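## Task

Get the glue stick standing upright on the desk, resting on either of its ends, not toppled or leaning. Then open the gripper and pull the robot away, so the stick stays upright with nothing from the robot supporting it.

## Robot and tools

ROBOT. A wheeled base with a vertical column, a tilting head and two six-joint arms, each ending in a two-finger gripper. The base drives forward or backward and turns in place. It cannot move sideways. Folded, it measures 0.73 m long, 0.62 m wide and 1.88 m tall, and its front sits 0.40 m ahead of the column. Loose objects may sometimes get a brief push from outside.

FRAMES. Base frame: origin on the floor under the column, midway between the drive wheels, x forward, y left, z up, in metres. left_hand and right_hand are reported in this frame as the point where the fingers join. The fingertips reach 8 mm past it. The hand's z axis runs along the fingers (quat_wxyz maps (0,0,1) onto that direction), and its y axis runs across the opening. The odometry frame is the base frame as it stood when the scene began.

execute_actions: "actions" is a list with one action or none. An empty list only returns state and images. An action may hold:
- "base" with exactly one key. translate_m is a relative drive in metres, -3 to 3, positive forward. rotate_rad is a relative turn in radians, -3.2 to 3.2, positive left (counter-clockwise seen from above).
- "joints": absolute targets keyed by joint name. Angles are in radians. head_tilt_rad runs -0.61 to 1.308 (0 is level, positive looks down). For each arm, joint1 runs -2.879 to 2.879, joint2 0 to 3.141, joint3 0 to 3.019, joint4 -1.692 to 1.57, joint5 -1.57 to 1.57 (positive swings the hand right) and joint6 -2.094 to 2.094 (positive rolls clockwise seen from behind). left_gripper_m and right_gripper_m set the fingertip gap in metres, 0 to 0.093.
- "speeds": optional top speeds for this action only. translate_m 0.05 to 0.8 m/s, rotate_rad 0.1 to 1 rad/s, and the maximum is the default. Speeds do not slow the arms.
The motions start together. A drive or turn that would need more than 8.667 s is refused, and no action lasts beyond 15 s. An unknown key or an out-of-range number refuses the whole call and nothing moves. Joints left out may keep pushing toward older targets. "cameras" picks the images: cam_head_left, cam_head_right, cam_left_wrist, cam_right_wrist, nav_camera or "all". Null or omitted gives all, [] gives none. The "pictures" line lists them in order.

wait: {"seconds": 0 to 10}. It commands nothing and returns state and images.
zoom_image: {"camera", "region": [x0,y0,x1,y1]} in pixels of that camera's latest full image, origin at the top-left, at most 504 by 504.
finished_scene: {"scene": current scene number}. It is final, and the task must be complete and stable at that point. The result gives the next task.

ARM GEOMETRY. With right_joint1 at 1.57 (left at -1.57) and joints 5 and 6 at 0, the arm moves in a vertical plane pointing ahead, 0.23 m to the side of the column. Let a = j2 - 0.35, b = 1.05 + j2 - j3 and c = b - j4, where c = 1.57 means fingers straight down. The hand point is then 0.12 + 0.39 sin a + 0.38 cos b + 0.25 cos c m forward and 1.46 + 0.39 cos a - 0.38 sin b - 0.25 sin c m up. For example, j2, j3, j4 = 0.93, 0.78, 0.14 gives about 0.60 m ahead and 1.21 m up. The real hand usually sits up to about 5 cm lower and nearer the column (about 12 cm with a heavy load), so trust the reported hand position, which is good to 1 to 3 cm. Reach is about 1 m from the shoulder and no lower than 0.47 m, so the floor is out of reach. Light objects up to 0.3 kg can be carried fingers-down out to 0.6 m ahead at heights from 0.65 to 1.6 m.

GRIPPER. The fingers are 7 cm long. Outside they are 1 cm wider than the gap at the tips and 5 cm wider at the base. The housing is 10 x 7 cm. To grasp, command a gap smaller than the object; off_target is then normal. If the reported gap stays at least 0.002 m above the target, something is held. Joint changes under 0.03 rad (0.08 rad for joints 2 and 3) may not move at all. For gentle contact, step about 0.05 rad per call from your last target.

RESULTS. base_status and joint_status use these words. done: within tolerance; for the base it means the wheels turned as commanded, even if they slipped. off_target: at rest short of the target, maybe still pushing. contact_stop: base only, a stalled wheel; back off 0.05 m before trying again. time_out. not_followed, after a "joint command not followed" line with a cause, means the safety check blocked the arm because of self- or arm-arm proximity or an obstacle. Undo each joint that was moved by 0.05 rad or more, or move the other arm away. on_its_own lists uncommanded behaviour, where "held at" is a target, not a position. motor_effort gives the wheel motor percentages with the peak in brackets; positive means forward. wheel_motors_off=1 means the motors cut out for 2 s after about 3 s of hard pushing. base_odometry counts wheel turns. If turned_by_wheels and turned_by_imu differ noticeably, the base hit something or slipped. base_tilt is in degrees. A fall of 0.5 or more in the forward value means the base is leaning back, so reverse 0.05 m. A blocked arm keeps pushing; to relieve it, send its reported positions back as targets. Motor temperatures are listed per arm. MOTOR HOT appears at 85 °C, and at 100 °C the arm drops whatever it holds (limit_stop_at_motor_heat).

CAMERAS. The head cameras sit 1.47 to 1.58 m up and look down by about head_tilt_rad. nav_camera sits at the front of the base, 0.23 m up, looking ahead. Each wrist camera is 0.10 m behind the fingertips and angled 0.62 rad toward the hand's +x. Image right is the hand's -y and image up is roughly -x. With the fingers pointing down, something above the image centre is farther ahead than the fingertips.

AVOID. Do not let the arms strike or press on each other, do not drive the table into the column, and do not push hard for long. Do not drop or knock over objects, and do not leave a hand supporting the object at the end.

Each tool is called after "Emit:" as name(argument=value, ...), one argument or row to a line, values as JSON.

## Session

I'll start by looking at the current state of the scene.

Emit:
execute_actions(
  actions=[],
)

Scene clock: 0.00 s.
Motor temperatures (°C, as the motors report them): left_arm=[31 29 27 29 28 28] | right_arm=[30 30 31 31 30 29]
base_odometry: x=+0.000 y=+0.000 heading=+0.000 (m, m, rad; odometry frame)
turned_by_wheels: +0.000 (rad since the last result)
turned_by_imu: +0.000 (rad since the last result)
base_tilt: forward=-0.2 right=+0.2 (deg)
base_status: not commanded
joint_positions: head_tilt_rad=+0.879 left_joint1_rad=-1.557 left_joint2_rad=+0.904 left_joint3_rad=+0.437 left_joint4_rad=-0.963 left_joint5_rad=+0.048 left_joint6_rad=+0.012 left_gripper_m=+0.095 right_joint1_rad=+1.601 right_joint2_rad=+0.860 right_joint3_rad=+0.368 right_joint4_rad=-0.910 right_joint5_rad=+0.030 right_joint6_rad=+0.081 right_gripper_m=+0.095
joint_status: not commanded
wheel_motors_off: 0
motor_effort: left_wheel=+2 right_wheel=+2 (%)
left_hand: x=+0.1559 y=+0.2191 z=+1.2499 quat_wxyz=(+0.437, +0.011, -0.899, +0.021) (m; base frame)
right_hand: x=+0.1361 y=-0.2244 z=+1.2526 quat_wxyz=(+0.424, -0.018, -0.905, +0.022) (m; base frame)
pictures: cam_head_left, cam_head_right, cam_left_wrist, cam_right_wrist, nav_camera
Images, in order (width x height): cam_head_left 896x504, cam_head_right 896x504, cam_left_wrist 616x616, cam_right_wrist 616x616, nav_camera 896x504.

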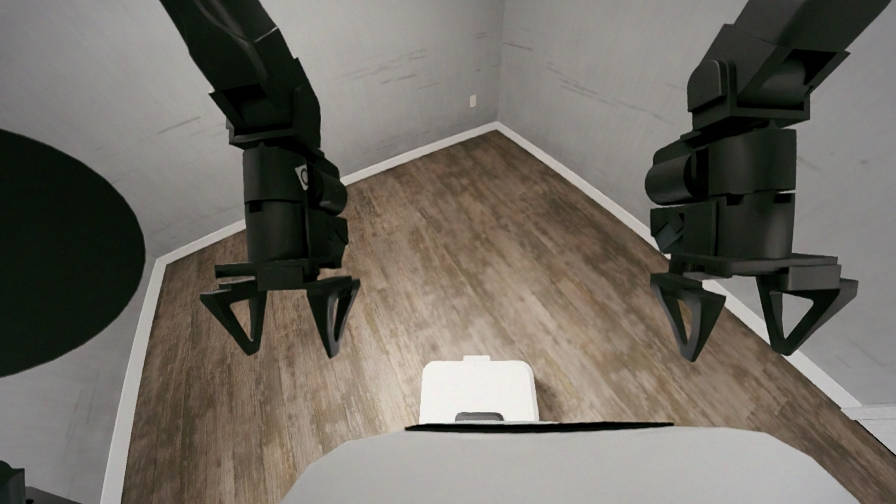

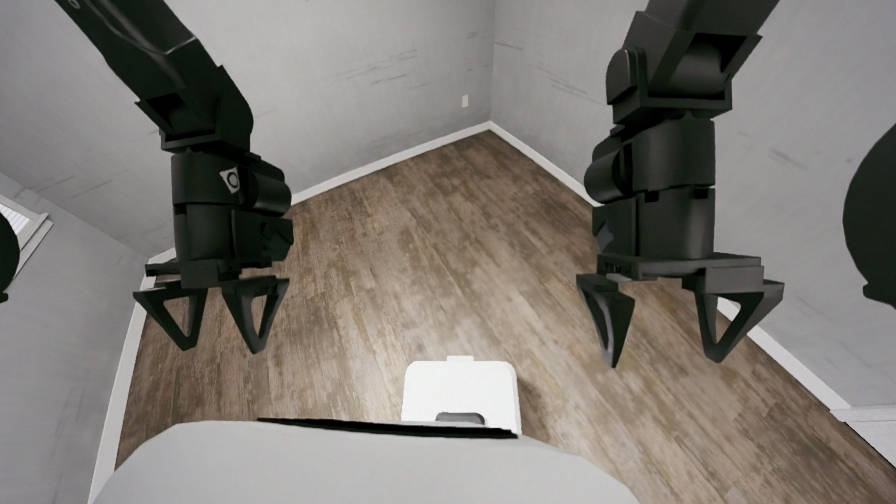

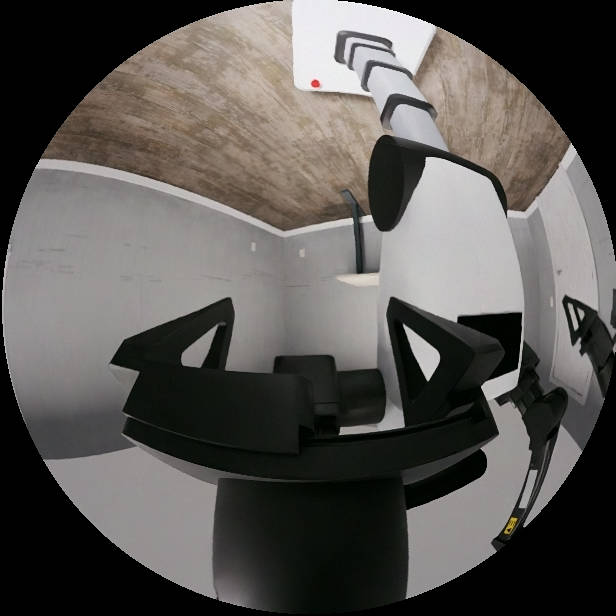

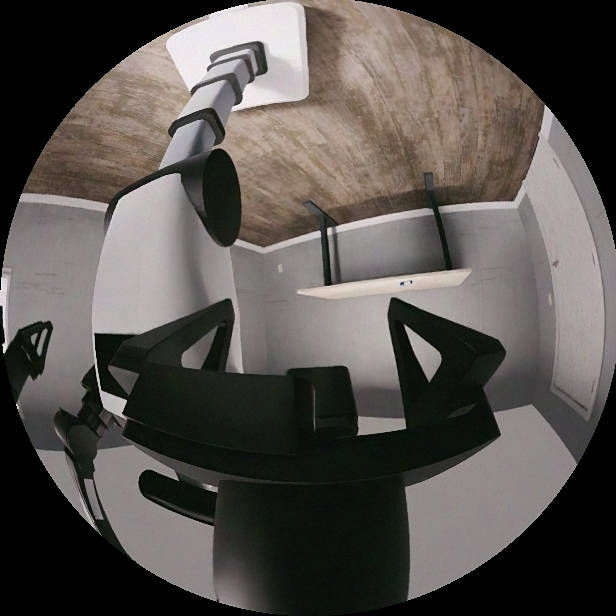

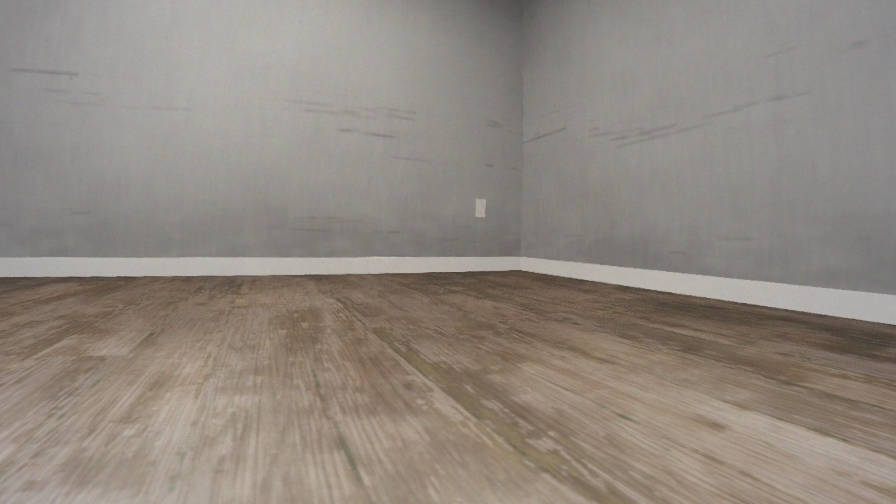

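Emit:
execute_actions(
  actions=[
    {"base": {"rotate_rad": -2.75}, "joints": {"head_tilt_rad": 0.55}},
  ],
  cameras=["cam_head_left", "cam_head_right", "nav_camera"],
)

Scene clock: 16.63 s.
Motor temperatures (°C, as the motors report them): left_arm=[31 30 27 29 28 28] | right_arm=[30 31 31 31 30 29]
base_odometry: x=+0.000 y=+0.000 heading=-2.749 (m, m, rad; odometry frame)
turned_by_wheels: -2.749 (rad since the last result)
turned_by_imu: -2.754 (rad since the last result)
base_tilt: forward=-0.2 right=+0.2 (deg)
base_status: done
joint_positions: head_tilt_rad=+0.568 left_joint1_rad=-1.557 left_joint2_rad=+0.904 left_joint3_rad=+0.437 left_joint4_rad=-0.963 left_joint5_rad=+0.048 left_joint6_rad=+0.012 left_gripper_m=+0.095 right_joint1_rad=+1.601 right_joint2_rad=+0.860 right_joint3_rad=+0.368 right_joint4_rad=-0.910 right_joint5_rad=+0.030 right_joint6_rad=+0.081 right_gripper_m=+0.095
joint_status: all done
wheel_motors_off: 0
motor_effort: left_wheel=+3(38) right_wheel=-6(48) (%)
left_hand: x=+0.1559 y=+0.2191 z=+1.2499 quat_wxyz=(+0.437, +0.011, -0.899, +0.021) (m; base frame)
right_hand: x=+0.1361 y=-0.2244 z=+1.2526 quat_wxyz=(+0.424, -0.018, -0.905, +0.022) (m; base frame)
pictures: cam_head_left, cam_head_right, nav_camera
Images, in order (width x height): cam_head_left 896x504, cam_head_right 896x504, nav_camera 896x504.

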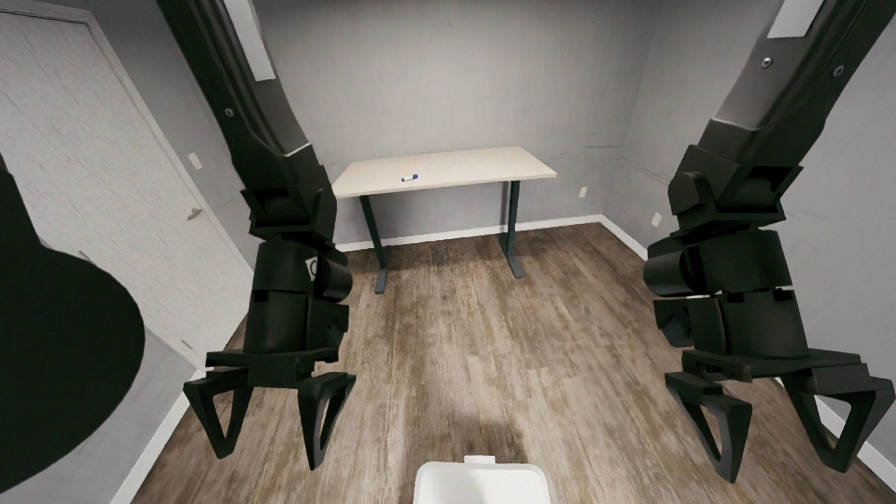

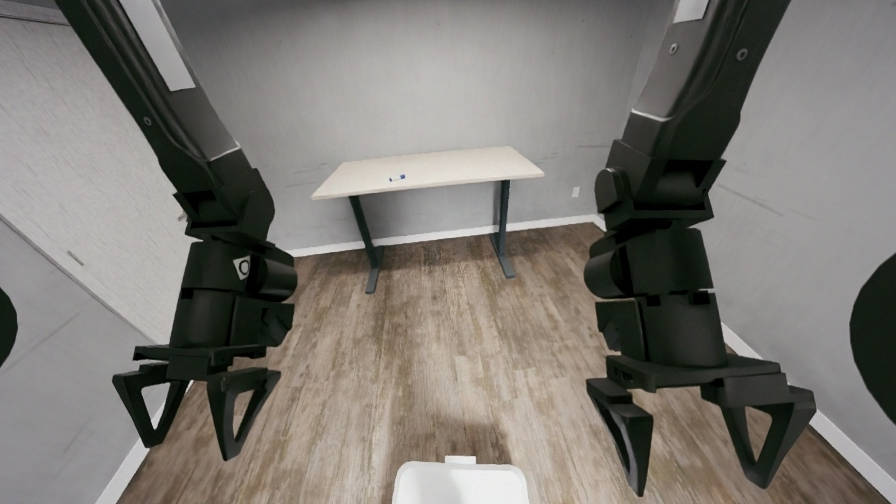

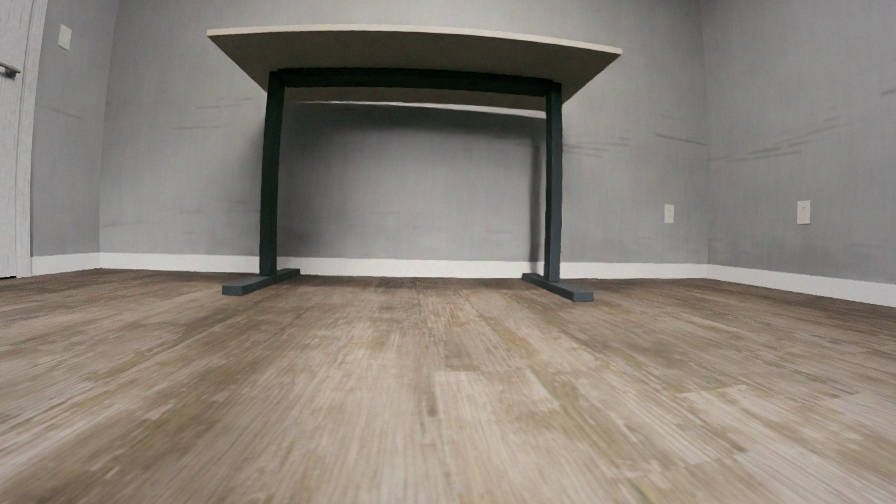

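Emit:
zoom_image(
  camera="cam_head_left",
  region=[320, 130, 570, 300],
)

Emit:
zoom_image(
  camera="nav_camera",
  region=[196, 0, 700, 320],
)

Region (320, 130, 570, 300) of cam_head_left's 896x504 image, scaled by 2.016, with more detail than that image has; it fills the top 343 rows of this view, and the rest is white.

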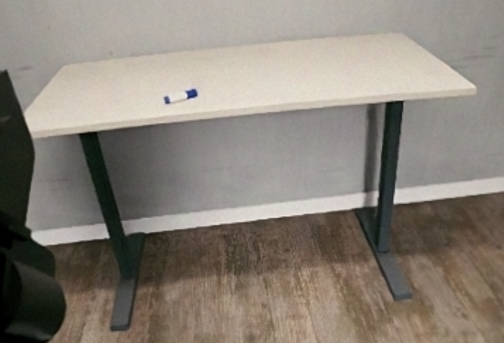

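Region (196, 0, 700, 320) of nav_camera's 896x504 image, scaled by 1.000; it fills the top 320 rows of this view, and the rest is white.

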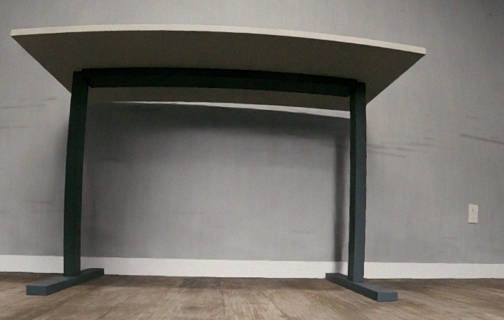

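Emit:
execute_actions(
  actions=[
    {"base": {"translate_m": 1.0}, "joints": {"left_joint1_rad": -1.57, "left_joint2_rad": 0.995, "left_joint3_rad": 1.248, "left_joint4_rad": -0.774, "left_joint5_rad": 0.0, "left_joint6_rad": 0.0, "head_tilt_rad": 0.65}},
  ],
)

Scene clock: 139.93 s.
Motor temperatures (°C, as the motors report them): left_arm=[31 31 28 29 28 28] | right_arm=[30 31 31 31 30 29]
base_odometry: x=-0.924 y=-0.382 heading=-2.749 (m, m, rad; odometry frame)
turned_by_wheels: +0.000 (rad since the last result)
turned_by_imu: +0.004 (rad since the last result)
base_tilt: forward=-0.2 right=+0.2 (deg)
base_status: done
joint_positions: head_tilt_rad=+0.654 left_joint1_rad=-1.558 left_joint2_rad=+1.000 left_joint3_rad=+1.223 left_joint4_rad=-0.778 left_joint5_rad=+0.001 left_joint6_rad=+0.005 left_gripper_m=+0.095 right_joint1_rad=+1.601 right_joint2_rad=+0.859 right_joint3_rad=+0.370 right_joint4_rad=-0.910 right_joint5_rad=+0.030 right_joint6_rad=+0.081 right_gripper_m=+0.095
joint_status: all done
wheel_motors_off: 0
motor_effort: left_wheel=-1(51) right_wheel=+0(61) (%)
left_hand: x=+0.6093 y=+0.2302 z=+1.2352 quat_wxyz=(+0.016, +0.001, -1.000, -0.005) (m; base frame)
right_hand: x=+0.1374 y=-0.2244 z=+1.2522 quat_wxyz=(+0.423, -0.018, -0.906, +0.022) (m; base frame)
pictures: cam_head_left, cam_head_right, cam_left_wrist, cam_right_wrist, nav_camera
Images, in order (width x height): cam_head_left 896x504, cam_head_right 896x504, cam_left_wrist 616x616, cam_right_wrist 616x616, nav_camera 896x504.

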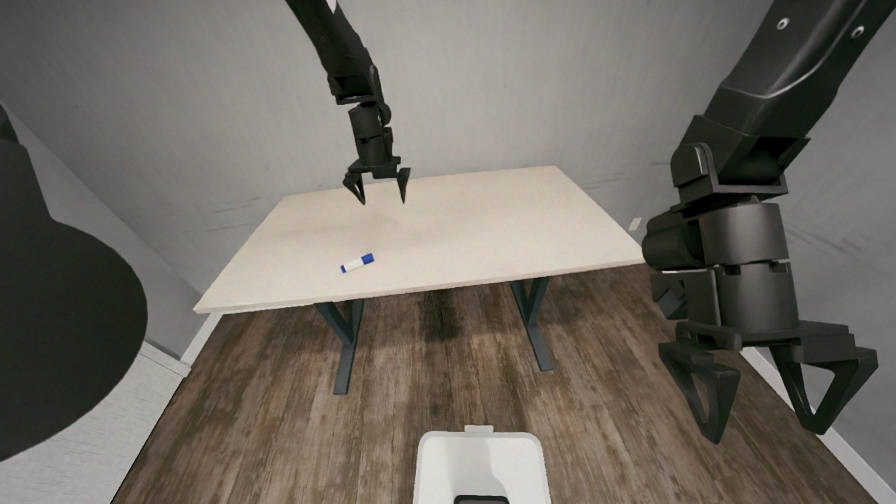

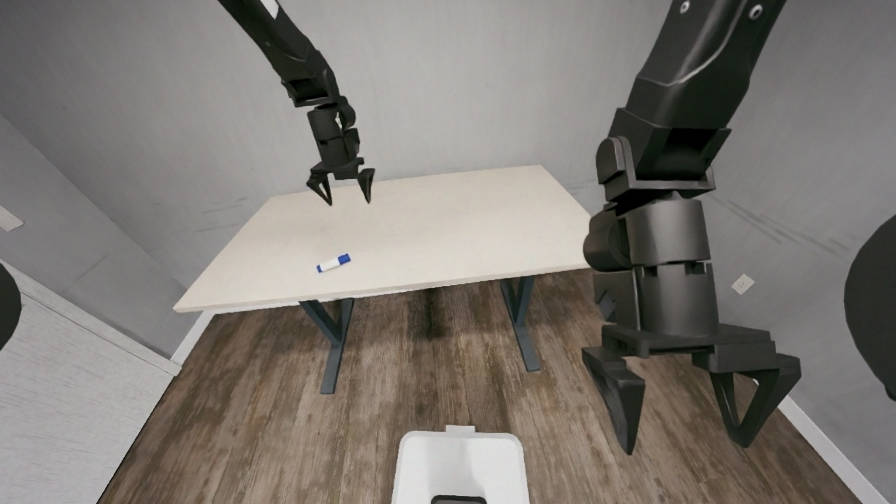

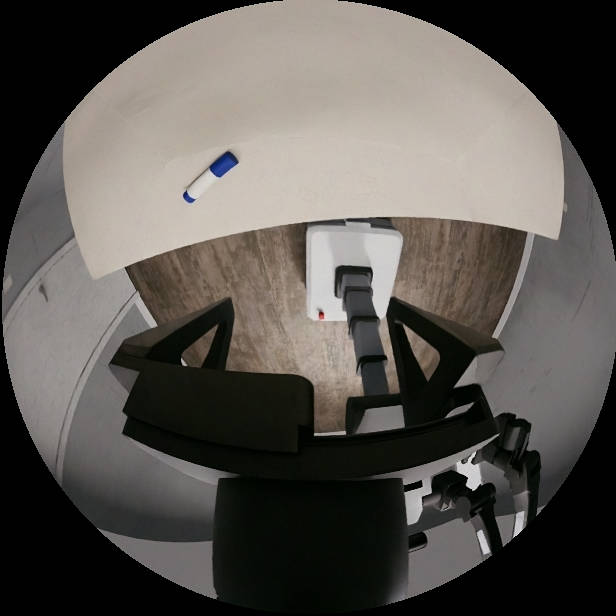

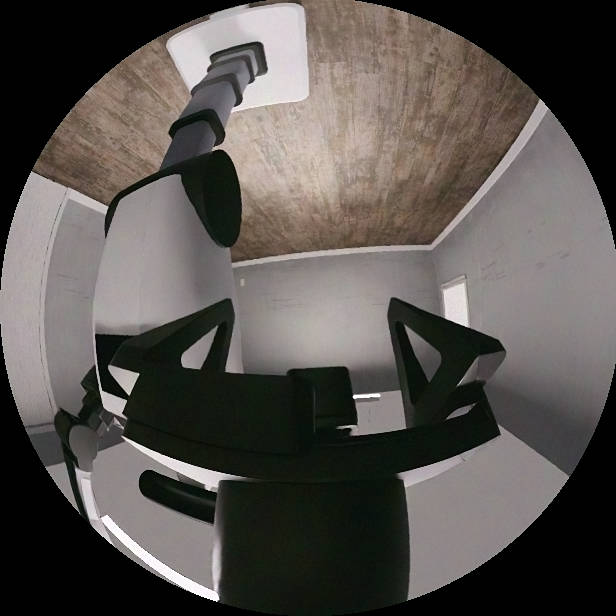

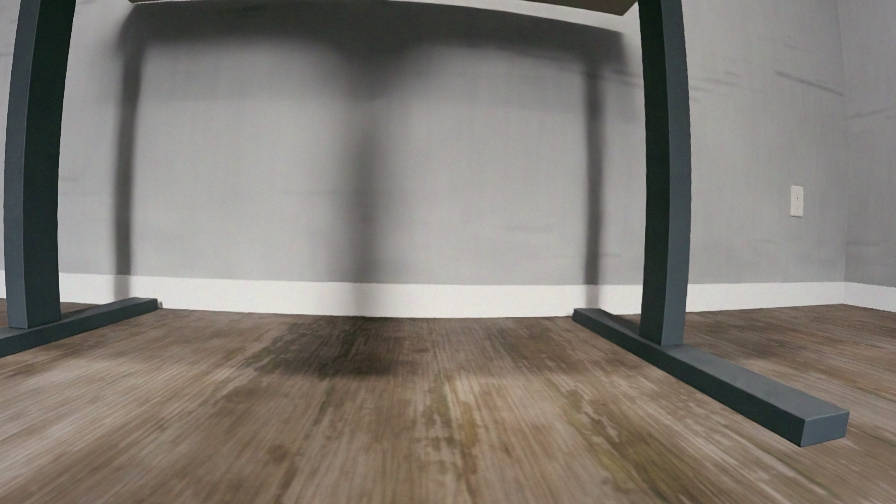

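Emit:
zoom_image(
  camera="cam_left_wrist",
  region=[60, 100, 400, 340],
)

Emit:
zoom_image(
  camera="cam_head_left",
  region=[180, 150, 660, 420],
)

Region (60, 100, 400, 340) of cam_left_wrist's 616x616 image, scaled by 1.482, with more detail than that image has; it fills the top 356 rows of this view, and the rest is white.

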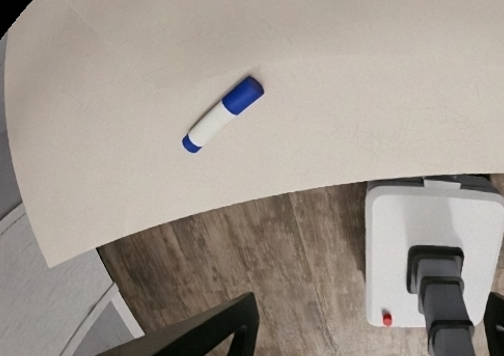

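Region (180, 150, 660, 420) of cam_head_left's 896x504 image, scaled by 1.050, with more detail than that image has; it fills the top 284 rows of this view, and the rest is white.

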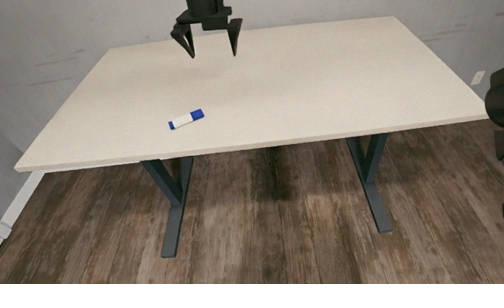

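Emit:
execute_actions(
  actions=[
    {"base": {"rotate_rad": 0.205}, "joints": {"left_joint2_rad": 1.494, "left_joint3_rad": 1.821, "left_joint4_rad": -0.848, "left_joint6_rad": 1.21, "head_tilt_rad": 0.7}},
  ],
  cameras=["cam_head_left", "cam_head_right", "cam_left_wrist"],
)

Scene clock: 261.50 s.
Motor temperatures (°C, as the motors report them): left_arm=[31 34 32 29 28 28] | right_arm=[30 31 31 31 30 29]
base_odometry: x=-0.924 y=-0.383 heading=-2.545 (m, m, rad; odometry frame)
turned_by_wheels: +0.204 (rad since the last result)
turned_by_imu: +0.203 (rad since the last result)
base_tilt: forward=-0.2 right=+0.2 (deg)
base_status: done
joint_positions: head_tilt_rad=+0.703 left_joint1_rad=-1.561 left_joint2_rad=+1.511 left_joint3_rad=+1.788 left_joint4_rad=-0.843 left_joint5_rad=+0.000 left_joint6_rad=+1.201 left_gripper_m=+0.095 right_joint1_rad=+1.601 right_joint2_rad=+0.859 right_joint3_rad=+0.370 right_joint4_rad=-0.910 right_joint5_rad=+0.030 right_joint6_rad=+0.081 right_gripper_m=+0.095
joint_status: all done
wheel_motors_off: 0
motor_effort: left_wheel=-1(48) right_wheel=+1(41) (%)
left_hand: x=+0.7412 y=+0.2307 z=+1.0967 quat_wxyz=(+0.020, -0.563, -0.826, +0.009) (m; base frame)
right_hand: x=+0.1374 y=-0.2244 z=+1.2522 quat_wxyz=(+0.423, -0.018, -0.906, +0.022) (m; base frame)
pictures: cam_head_left, cam_head_right, cam_left_wrist
Images, in order (width x height): cam_head_left 896x504, cam_head_right 896x504, cam_left_wrist 616x616.

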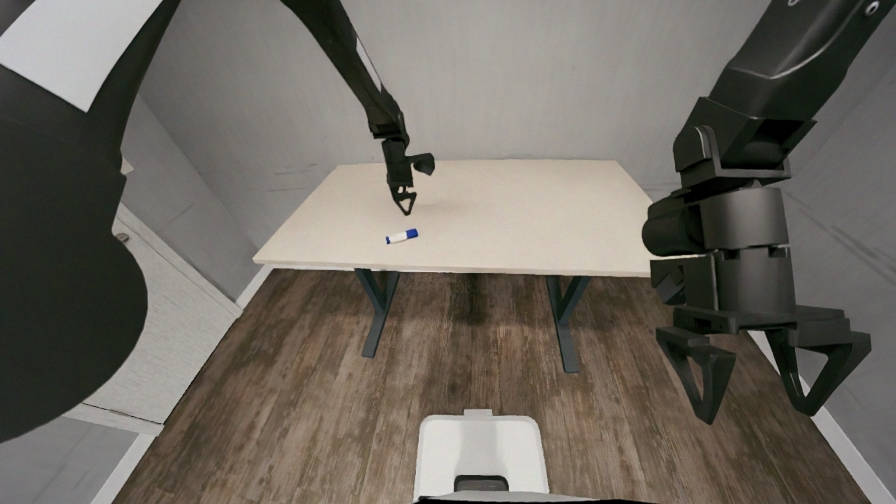

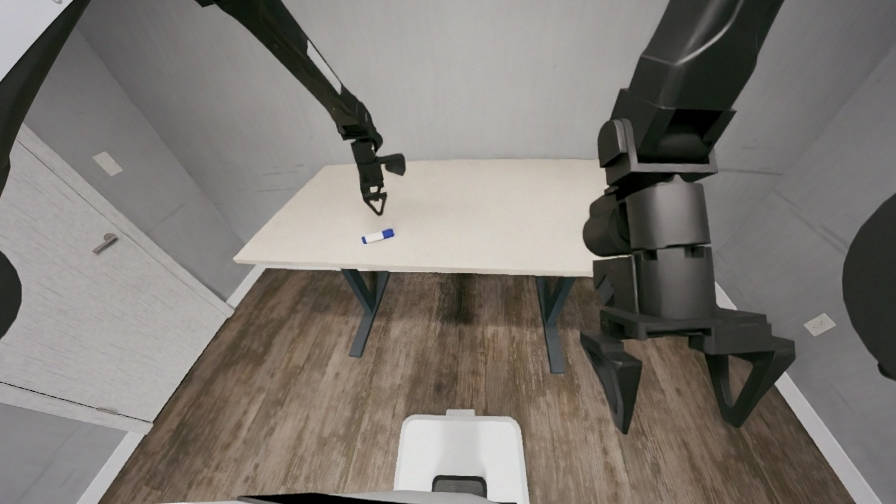

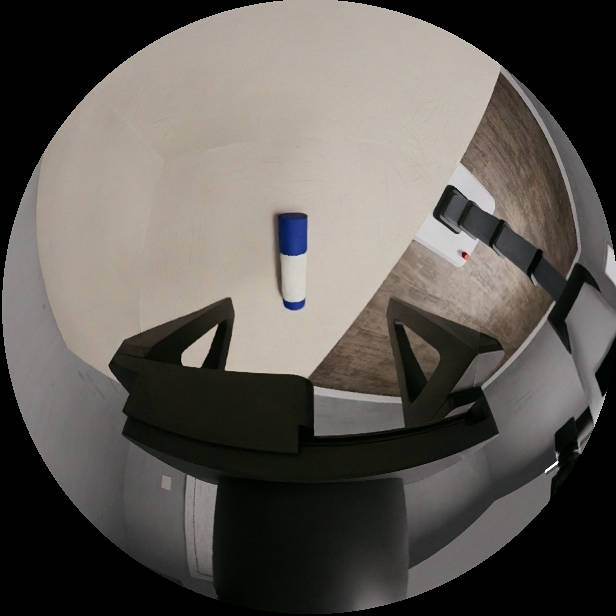

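Emit:
zoom_image(
  camera="cam_left_wrist",
  region=[200, 170, 420, 390],
)

Region (200, 170, 420, 390) of cam_left_wrist's 616x616 image, scaled by 2.291, with more detail than that image has.

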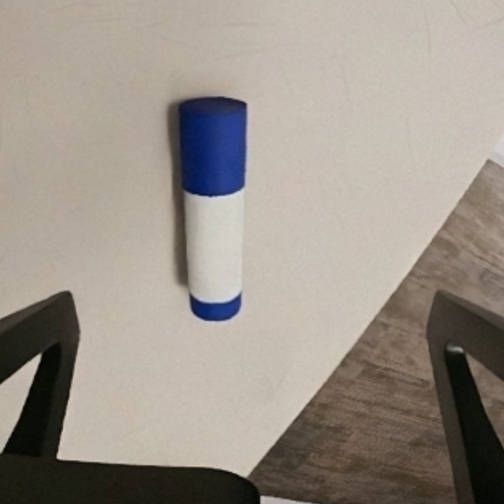

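Emit:
execute_actions(
  actions=[
    {"base": {"rotate_rad": 0.02}, "joints": {"left_joint2_rad": 1.667, "left_joint3_rad": 1.971, "left_joint4_rad": -0.78}},
  ],
  cameras=["cam_head_left", "cam_left_wrist"],
)

Scene clock: 381.00 s.
Motor temperatures (°C, as the motors report them): left_arm=[31 40 34 29 28 28] | right_arm=[30 32 31 31 30 29]
base_odometry: x=-0.925 y=-0.383 heading=-2.527 (m, m, rad; odometry frame)
turned_by_wheels: +0.018 (rad since the last result)
turned_by_imu: +0.019 (rad since the last result)
base_tilt: forward=-0.3 right=+0.2 (deg)
base_status: done
joint_positions: head_tilt_rad=+0.703 left_joint1_rad=-1.565 left_joint2_rad=+1.660 left_joint3_rad=+1.954 left_joint4_rad=-0.783 left_joint5_rad=+0.000 left_joint6_rad=+1.202 left_gripper_m=+0.095 right_joint1_rad=+1.601 right_joint2_rad=+0.859 right_joint3_rad=+0.370 right_joint4_rad=-0.910 right_joint5_rad=+0.030 right_joint6_rad=+0.081 right_gripper_m=+0.095
joint_status: all done
wheel_motors_off: 0
motor_effort: left_wheel=-3(42) right_wheel=+1(22) (%)
left_hand: x=+0.7830 y=+0.2289 z=+1.0467 quat_wxyz=(-0.013, -0.564, -0.826, -0.012) (m; base frame)
right_hand: x=+0.1374 y=-0.2244 z=+1.2522 quat_wxyz=(+0.423, -0.018, -0.906, +0.022) (m; base frame)
pictures: cam_head_left, cam_left_wrist
Images, in order (width x height): cam_head_left 896x504, cam_left_wrist 616x616.

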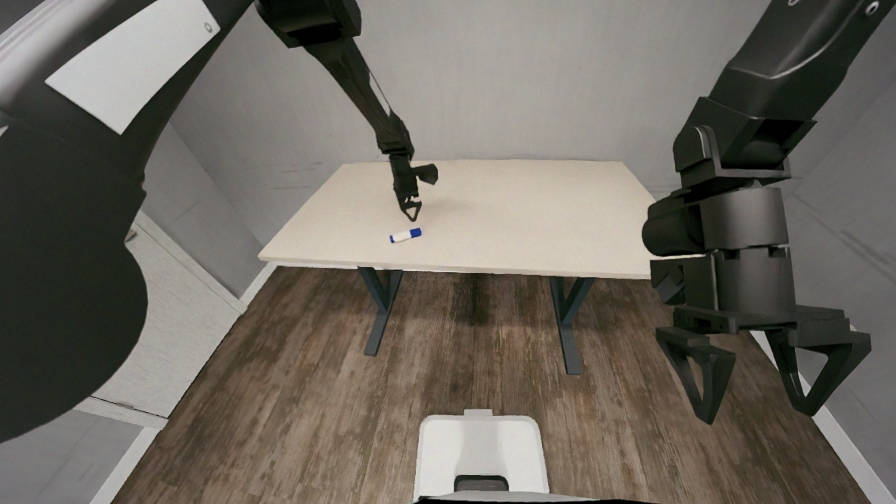

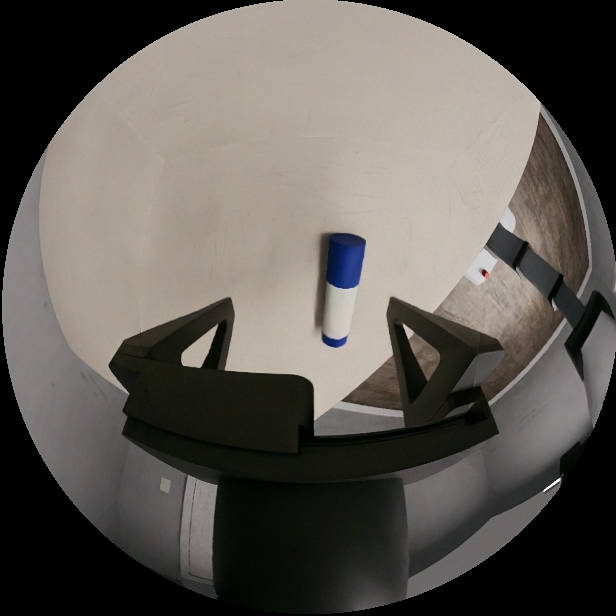

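Emit:
zoom_image(
  camera="cam_left_wrist",
  region=[210, 200, 410, 400],
)

Region (210, 200, 410, 400) of cam_left_wrist's 616x616 image, scaled by 2.520, with more detail than that image has.

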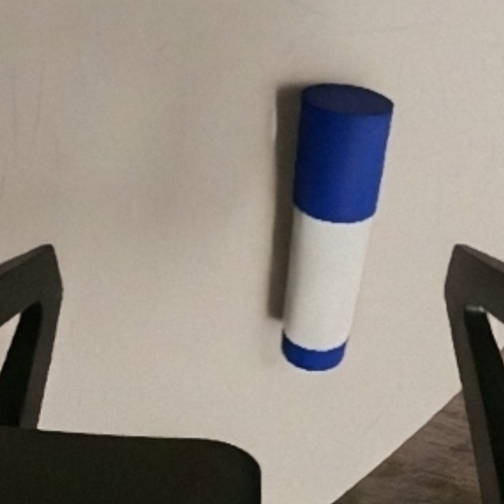

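Emit:
execute_actions(
  actions=[
    {"joints": {"left_joint2_rad": 1.715, "left_joint4_rad": -0.75}},
  ],
  cameras=["cam_head_left", "cam_left_wrist"],
)

Scene clock: 446.23 s.
Motor temperatures (°C, as the motors report them): left_arm=[31 41 34 29 28 28] | right_arm=[30 32 31 31 30 29]
base_odometry: x=-0.925 y=-0.383 heading=-2.527 (m, m, rad; odometry frame)
turned_by_wheels: +0.000 (rad since the last result)
turned_by_imu: +0.001 (rad since the last result)
base_tilt: forward=-0.3 right=+0.2 (deg)
base_status: not commanded
joint_positions: head_tilt_rad=+0.703 left_joint1_rad=-1.565 left_joint2_rad=+1.694 left_joint3_rad=+1.954 left_joint4_rad=-0.758 left_joint5_rad=+0.000 left_joint6_rad=+1.202 left_gripper_m=+0.095 right_joint1_rad=+1.601 right_joint2_rad=+0.859 right_joint3_rad=+0.370 right_joint4_rad=-0.910 right_joint5_rad=+0.030 right_joint6_rad=+0.081 right_gripper_m=+0.095
joint_status: all done
wheel_motors_off: 0
motor_effort: left_wheel=-1(1) right_wheel=+2(2) (%)
left_hand: x=+0.7750 y=+0.2290 z=+1.0249 quat_wxyz=(-0.009, -0.564, -0.826, -0.010) (m; base frame)
right_hand: x=+0.1374 y=-0.2244 z=+1.2522 quat_wxyz=(+0.423, -0.018, -0.906, +0.022) (m; base frame)
pictures: cam_head_left, cam_left_wrist
Images, in order (width x height): cam_head_left 896x504, cam_left_wrist 616x616.

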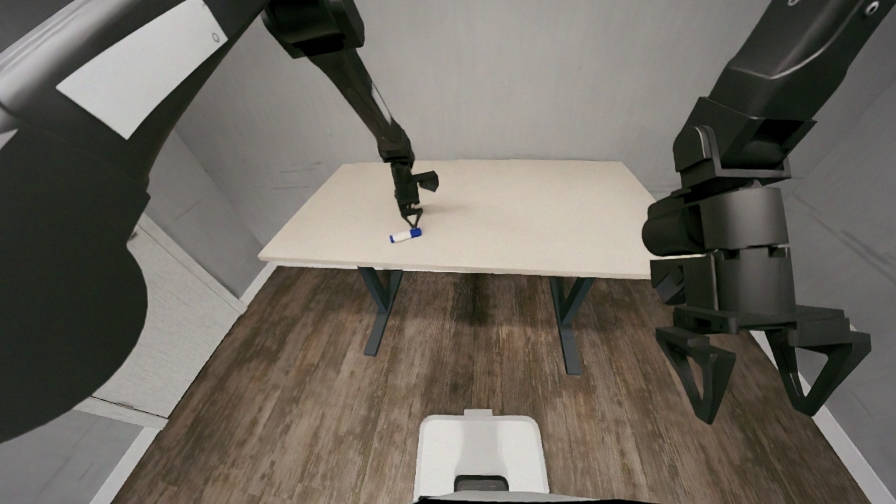

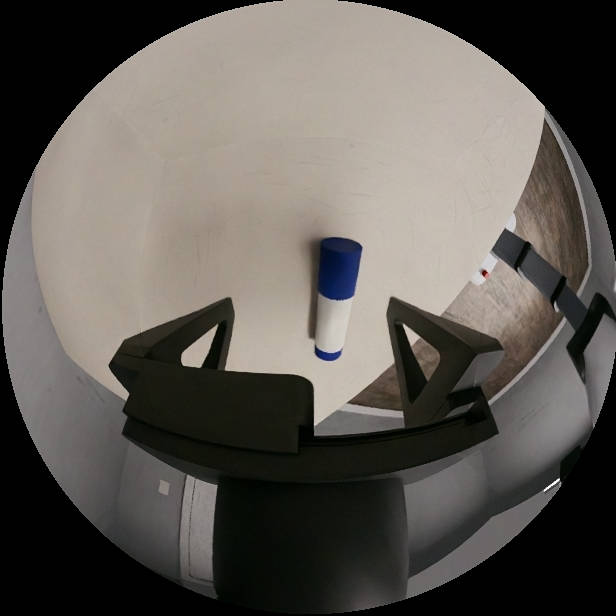

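Emit:
zoom_image(
  camera="cam_left_wrist",
  region=[210, 200, 410, 400],
)

Region (210, 200, 410, 400) of cam_left_wrist's 616x616 image, scaled by 2.520, with more detail than that image has.

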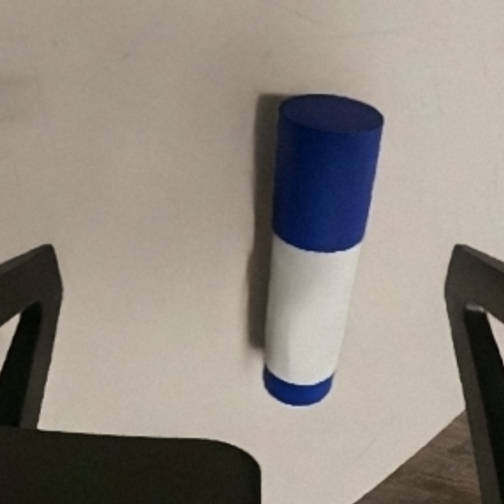

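Emit:
execute_actions(
  actions=[
    {"joints": {"left_joint2_rad": 1.76}},
  ],
  cameras=["cam_left_wrist"],
)

Emit:
zoom_image(
  camera="cam_left_wrist",
  region=[190, 180, 430, 420],
)

Scene clock: 474.57 s.
Motor temperatures (°C, as the motors report them): left_arm=[31 41 34 29 28 28] | right_arm=[30 32 31 31 30 29]
base_odometry: x=-0.925 y=-0.383 heading=-2.527 (m, m, rad; odometry frame)
turned_by_wheels: +0.000 (rad since the last result)
turned_by_imu: +0.001 (rad since the last result)
base_tilt: forward=-0.2 right=+0.1 (deg)
base_status: not commanded
joint_positions: head_tilt_rad=+0.703 left_joint1_rad=-1.565 left_joint2_rad=+1.746 left_joint3_rad=+1.954 left_joint4_rad=-0.758 left_joint5_rad=+0.000 left_joint6_rad=+1.202 left_gripper_m=+0.095 right_joint1_rad=+1.601 right_joint2_rad=+0.859 right_joint3_rad=+0.370 right_joint4_rad=-0.910 right_joint5_rad=+0.030 right_joint6_rad=+0.081 right_gripper_m=+0.095
joint_status: all done
wheel_motors_off: 0
motor_effort: left_wheel=-3(1) right_wheel=+2(2) (%)
left_hand: x=+0.7519 y=+0.2291 z=+0.9919 quat_wxyz=(+0.012, -0.564, -0.826, +0.005) (m; base frame)
right_hand: x=+0.1374 y=-0.2244 z=+1.2522 quat_wxyz=(+0.423, -0.018, -0.906, +0.022) (m; base frame)
pictures: cam_left_wrist
Images, in order (width x height): cam_left_wrist 616x616.

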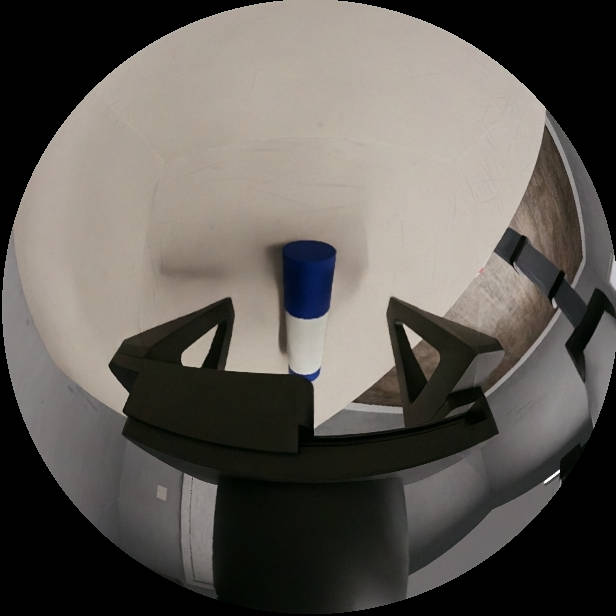

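Region (190, 180, 430, 420) of cam_left_wrist's 616x616 image, scaled by 2.100, with more detail than that image has.

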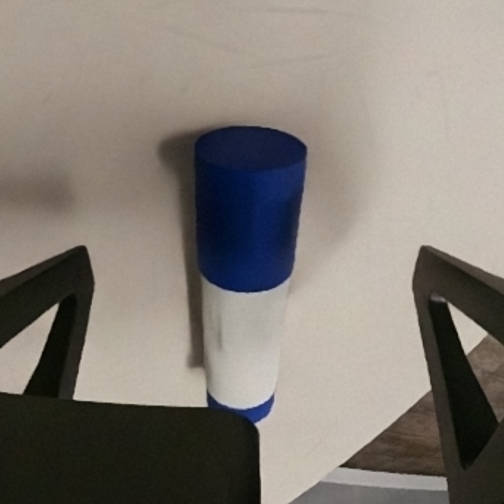

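Emit:
execute_actions(
  actions=[
    {"joints": {"left_joint2_rad": 1.782}},
  ],
  cameras=["cam_left_wrist"],
)

Emit:
zoom_image(
  camera="cam_left_wrist",
  region=[190, 180, 430, 420],
)

Scene clock: 488.23 s.
Motor temperatures (°C, as the motors report them): left_arm=[31 41 33 29 28 28] | right_arm=[30 32 31 31 30 29]
base_odometry: x=-0.925 y=-0.383 heading=-2.527 (m, m, rad; odometry frame)
turned_by_wheels: +0.000 (rad since the last result)
turned_by_imu: +0.001 (rad since the last result)
base_tilt: forward=-0.3 right=+0.1 (deg)
base_status: not commanded
joint_positions: head_tilt_rad=+0.703 left_joint1_rad=-1.565 left_joint2_rad=+1.754 left_joint3_rad=+1.954 left_joint4_rad=-0.758 left_joint5_rad=+0.000 left_joint6_rad=+1.202 left_gripper_m=+0.095 right_joint1_rad=+1.601 right_joint2_rad=+0.859 right_joint3_rad=+0.370 right_joint4_rad=-0.910 right_joint5_rad=+0.030 right_joint6_rad=+0.081 right_gripper_m=+0.095
joint_status: all done
wheel_motors_off: 0
motor_effort: left_wheel=-4(5) right_wheel=+2(2) (%)
left_hand: x=+0.7482 y=+0.2291 z=+0.9869 quat_wxyz=(+0.015, -0.564, -0.826, +0.007) (m; base frame)
right_hand: x=+0.1374 y=-0.2244 z=+1.2522 quat_wxyz=(+0.423, -0.018, -0.906, +0.022) (m; base frame)
pictures: cam_left_wrist
Images, in order (width x height): cam_left_wrist 616x616.

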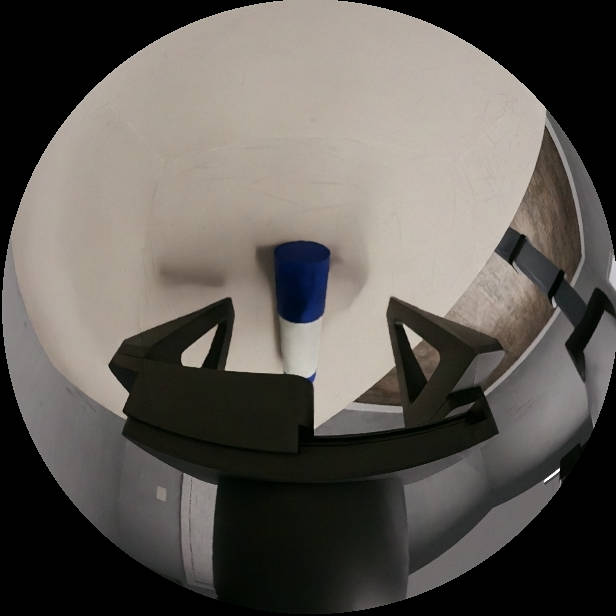

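Region (190, 180, 430, 420) of cam_left_wrist's 616x616 image, scaled by 2.100, with more detail than that image has.

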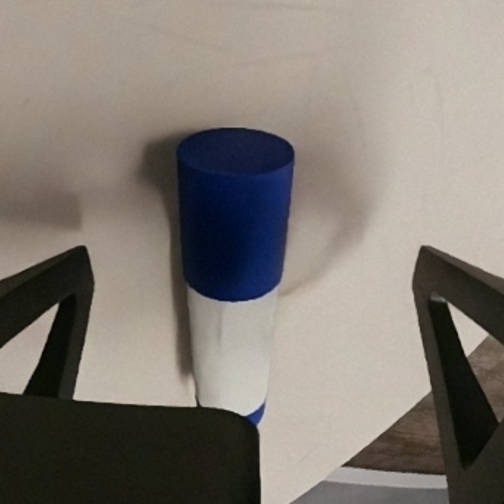

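Emit:
execute_actions(
  actions=[
    {"joints": {"left_joint2_rad": 1.8}},
  ],
  cameras=["cam_left_wrist"],
)

Emit:
zoom_image(
  camera="cam_left_wrist",
  region=[190, 180, 430, 420],
)

Scene clock: 498.30 s.
Motor temperatures (°C, as the motors report them): left_arm=[31 41 33 29 28 28] | right_arm=[30 32 31 31 30 29]
base_odometry: x=-0.925 y=-0.383 heading=-2.527 (m, m, rad; odometry frame)
turned_by_wheels: +0.000 (rad since the last result)
turned_by_imu: +0.001 (rad since the last result)
base_tilt: forward=-0.3 right=+0.3 (deg)
base_status: not commanded
joint_positions: head_tilt_rad=+0.703 left_joint1_rad=-1.565 left_joint2_rad=+1.776 left_joint3_rad=+1.954 left_joint4_rad=-0.758 left_joint5_rad=+0.000 left_joint6_rad=+1.202 left_gripper_m=+0.095 right_joint1_rad=+1.601 right_joint2_rad=+0.859 right_joint3_rad=+0.370 right_joint4_rad=-0.910 right_joint5_rad=+0.030 right_joint6_rad=+0.081 right_gripper_m=+0.095
joint_status: all done
wheel_motors_off: 0
motor_effort: left_wheel=-3(2) right_wheel=+2(2) (%)
left_hand: x=+0.7373 y=+0.2292 z=+0.9728 quat_wxyz=(+0.025, -0.564, -0.825, +0.014) (m; base frame)
right_hand: x=+0.1374 y=-0.2244 z=+1.2522 quat_wxyz=(+0.423, -0.018, -0.906, +0.022) (m; base frame)
pictures: cam_left_wrist
Images, in order (width x height): cam_left_wrist 616x616.

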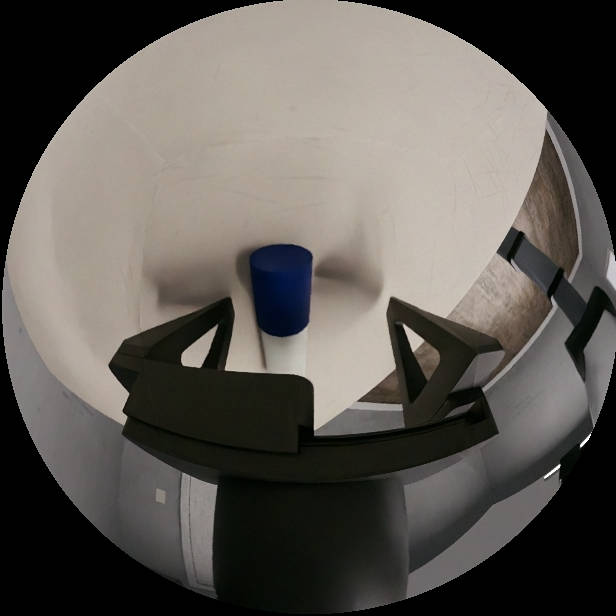

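Region (190, 180, 430, 420) of cam_left_wrist's 616x616 image, scaled by 2.100, with more detail than that image has.

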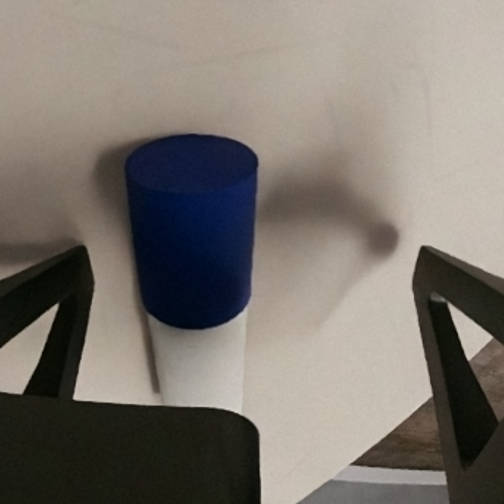

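Emit:
execute_actions(
  actions=[
    {"joints": {"left_gripper_m": 0.012}},
  ],
  cameras=["cam_left_wrist", "cam_head_left"],
)

Scene clock: 506.30 s.
Motor temperatures (°C, as the motors report them): left_arm=[31 41 33 29 28 28] | right_arm=[30 32 31 31 30 29]
base_odometry: x=-0.925 y=-0.383 heading=-2.527 (m, m, rad; odometry frame)
turned_by_wheels: +0.000 (rad since the last result)
turned_by_imu: +0.001 (rad since the last result)
base_tilt: forward=-0.2 right=+0.2 (deg)
base_status: not commanded
joint_positions: head_tilt_rad=+0.703 left_joint1_rad=-1.565 left_joint2_rad=+1.776 left_joint3_rad=+1.954 left_joint4_rad=-0.757 left_joint5_rad=+0.000 left_joint6_rad=+1.202 left_gripper_m=+0.029 right_joint1_rad=+1.601 right_joint2_rad=+0.859 right_joint3_rad=+0.370 right_joint4_rad=-0.910 right_joint5_rad=+0.030 right_joint6_rad=+0.081 right_gripper_m=+0.095
joint_status: left_gripper_m off_target (ended at +0.029, target +0.012)
wheel_motors_off: 0
motor_effort: left_wheel=-5(3) right_wheel=+2(2) (%)
left_hand: x=+0.7374 y=+0.2292 z=+0.9727 quat_wxyz=(+0.025, -0.564, -0.825, +0.014) (m; base frame)
right_hand: x=+0.1374 y=-0.2244 z=+1.2522 quat_wxyz=(+0.423, -0.018, -0.906, +0.022) (m; base frame)
pictures: cam_head_left, cam_left_wrist
Images, in order (width x height): cam_head_left 896x504, cam_left_wrist 616x616.

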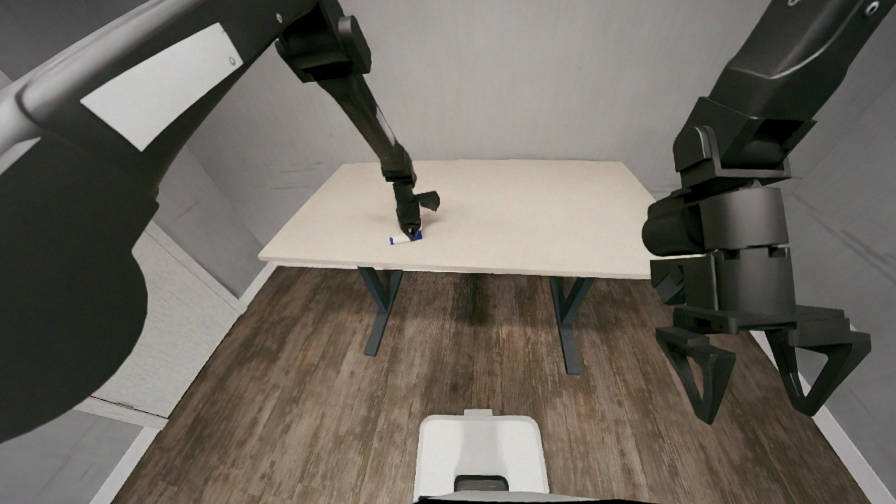

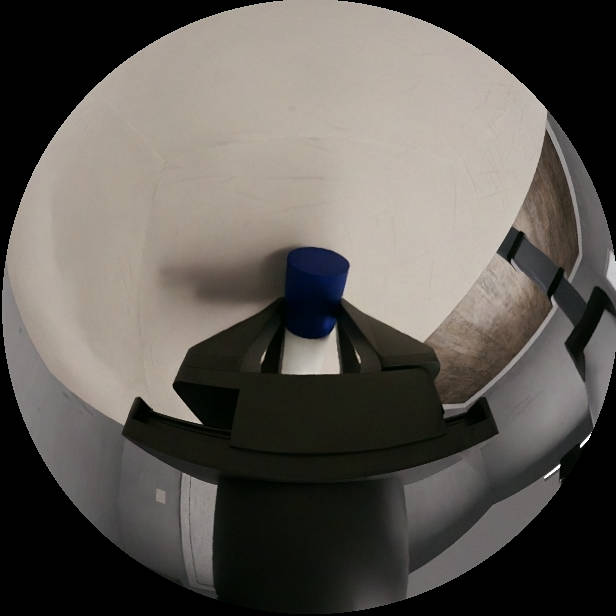

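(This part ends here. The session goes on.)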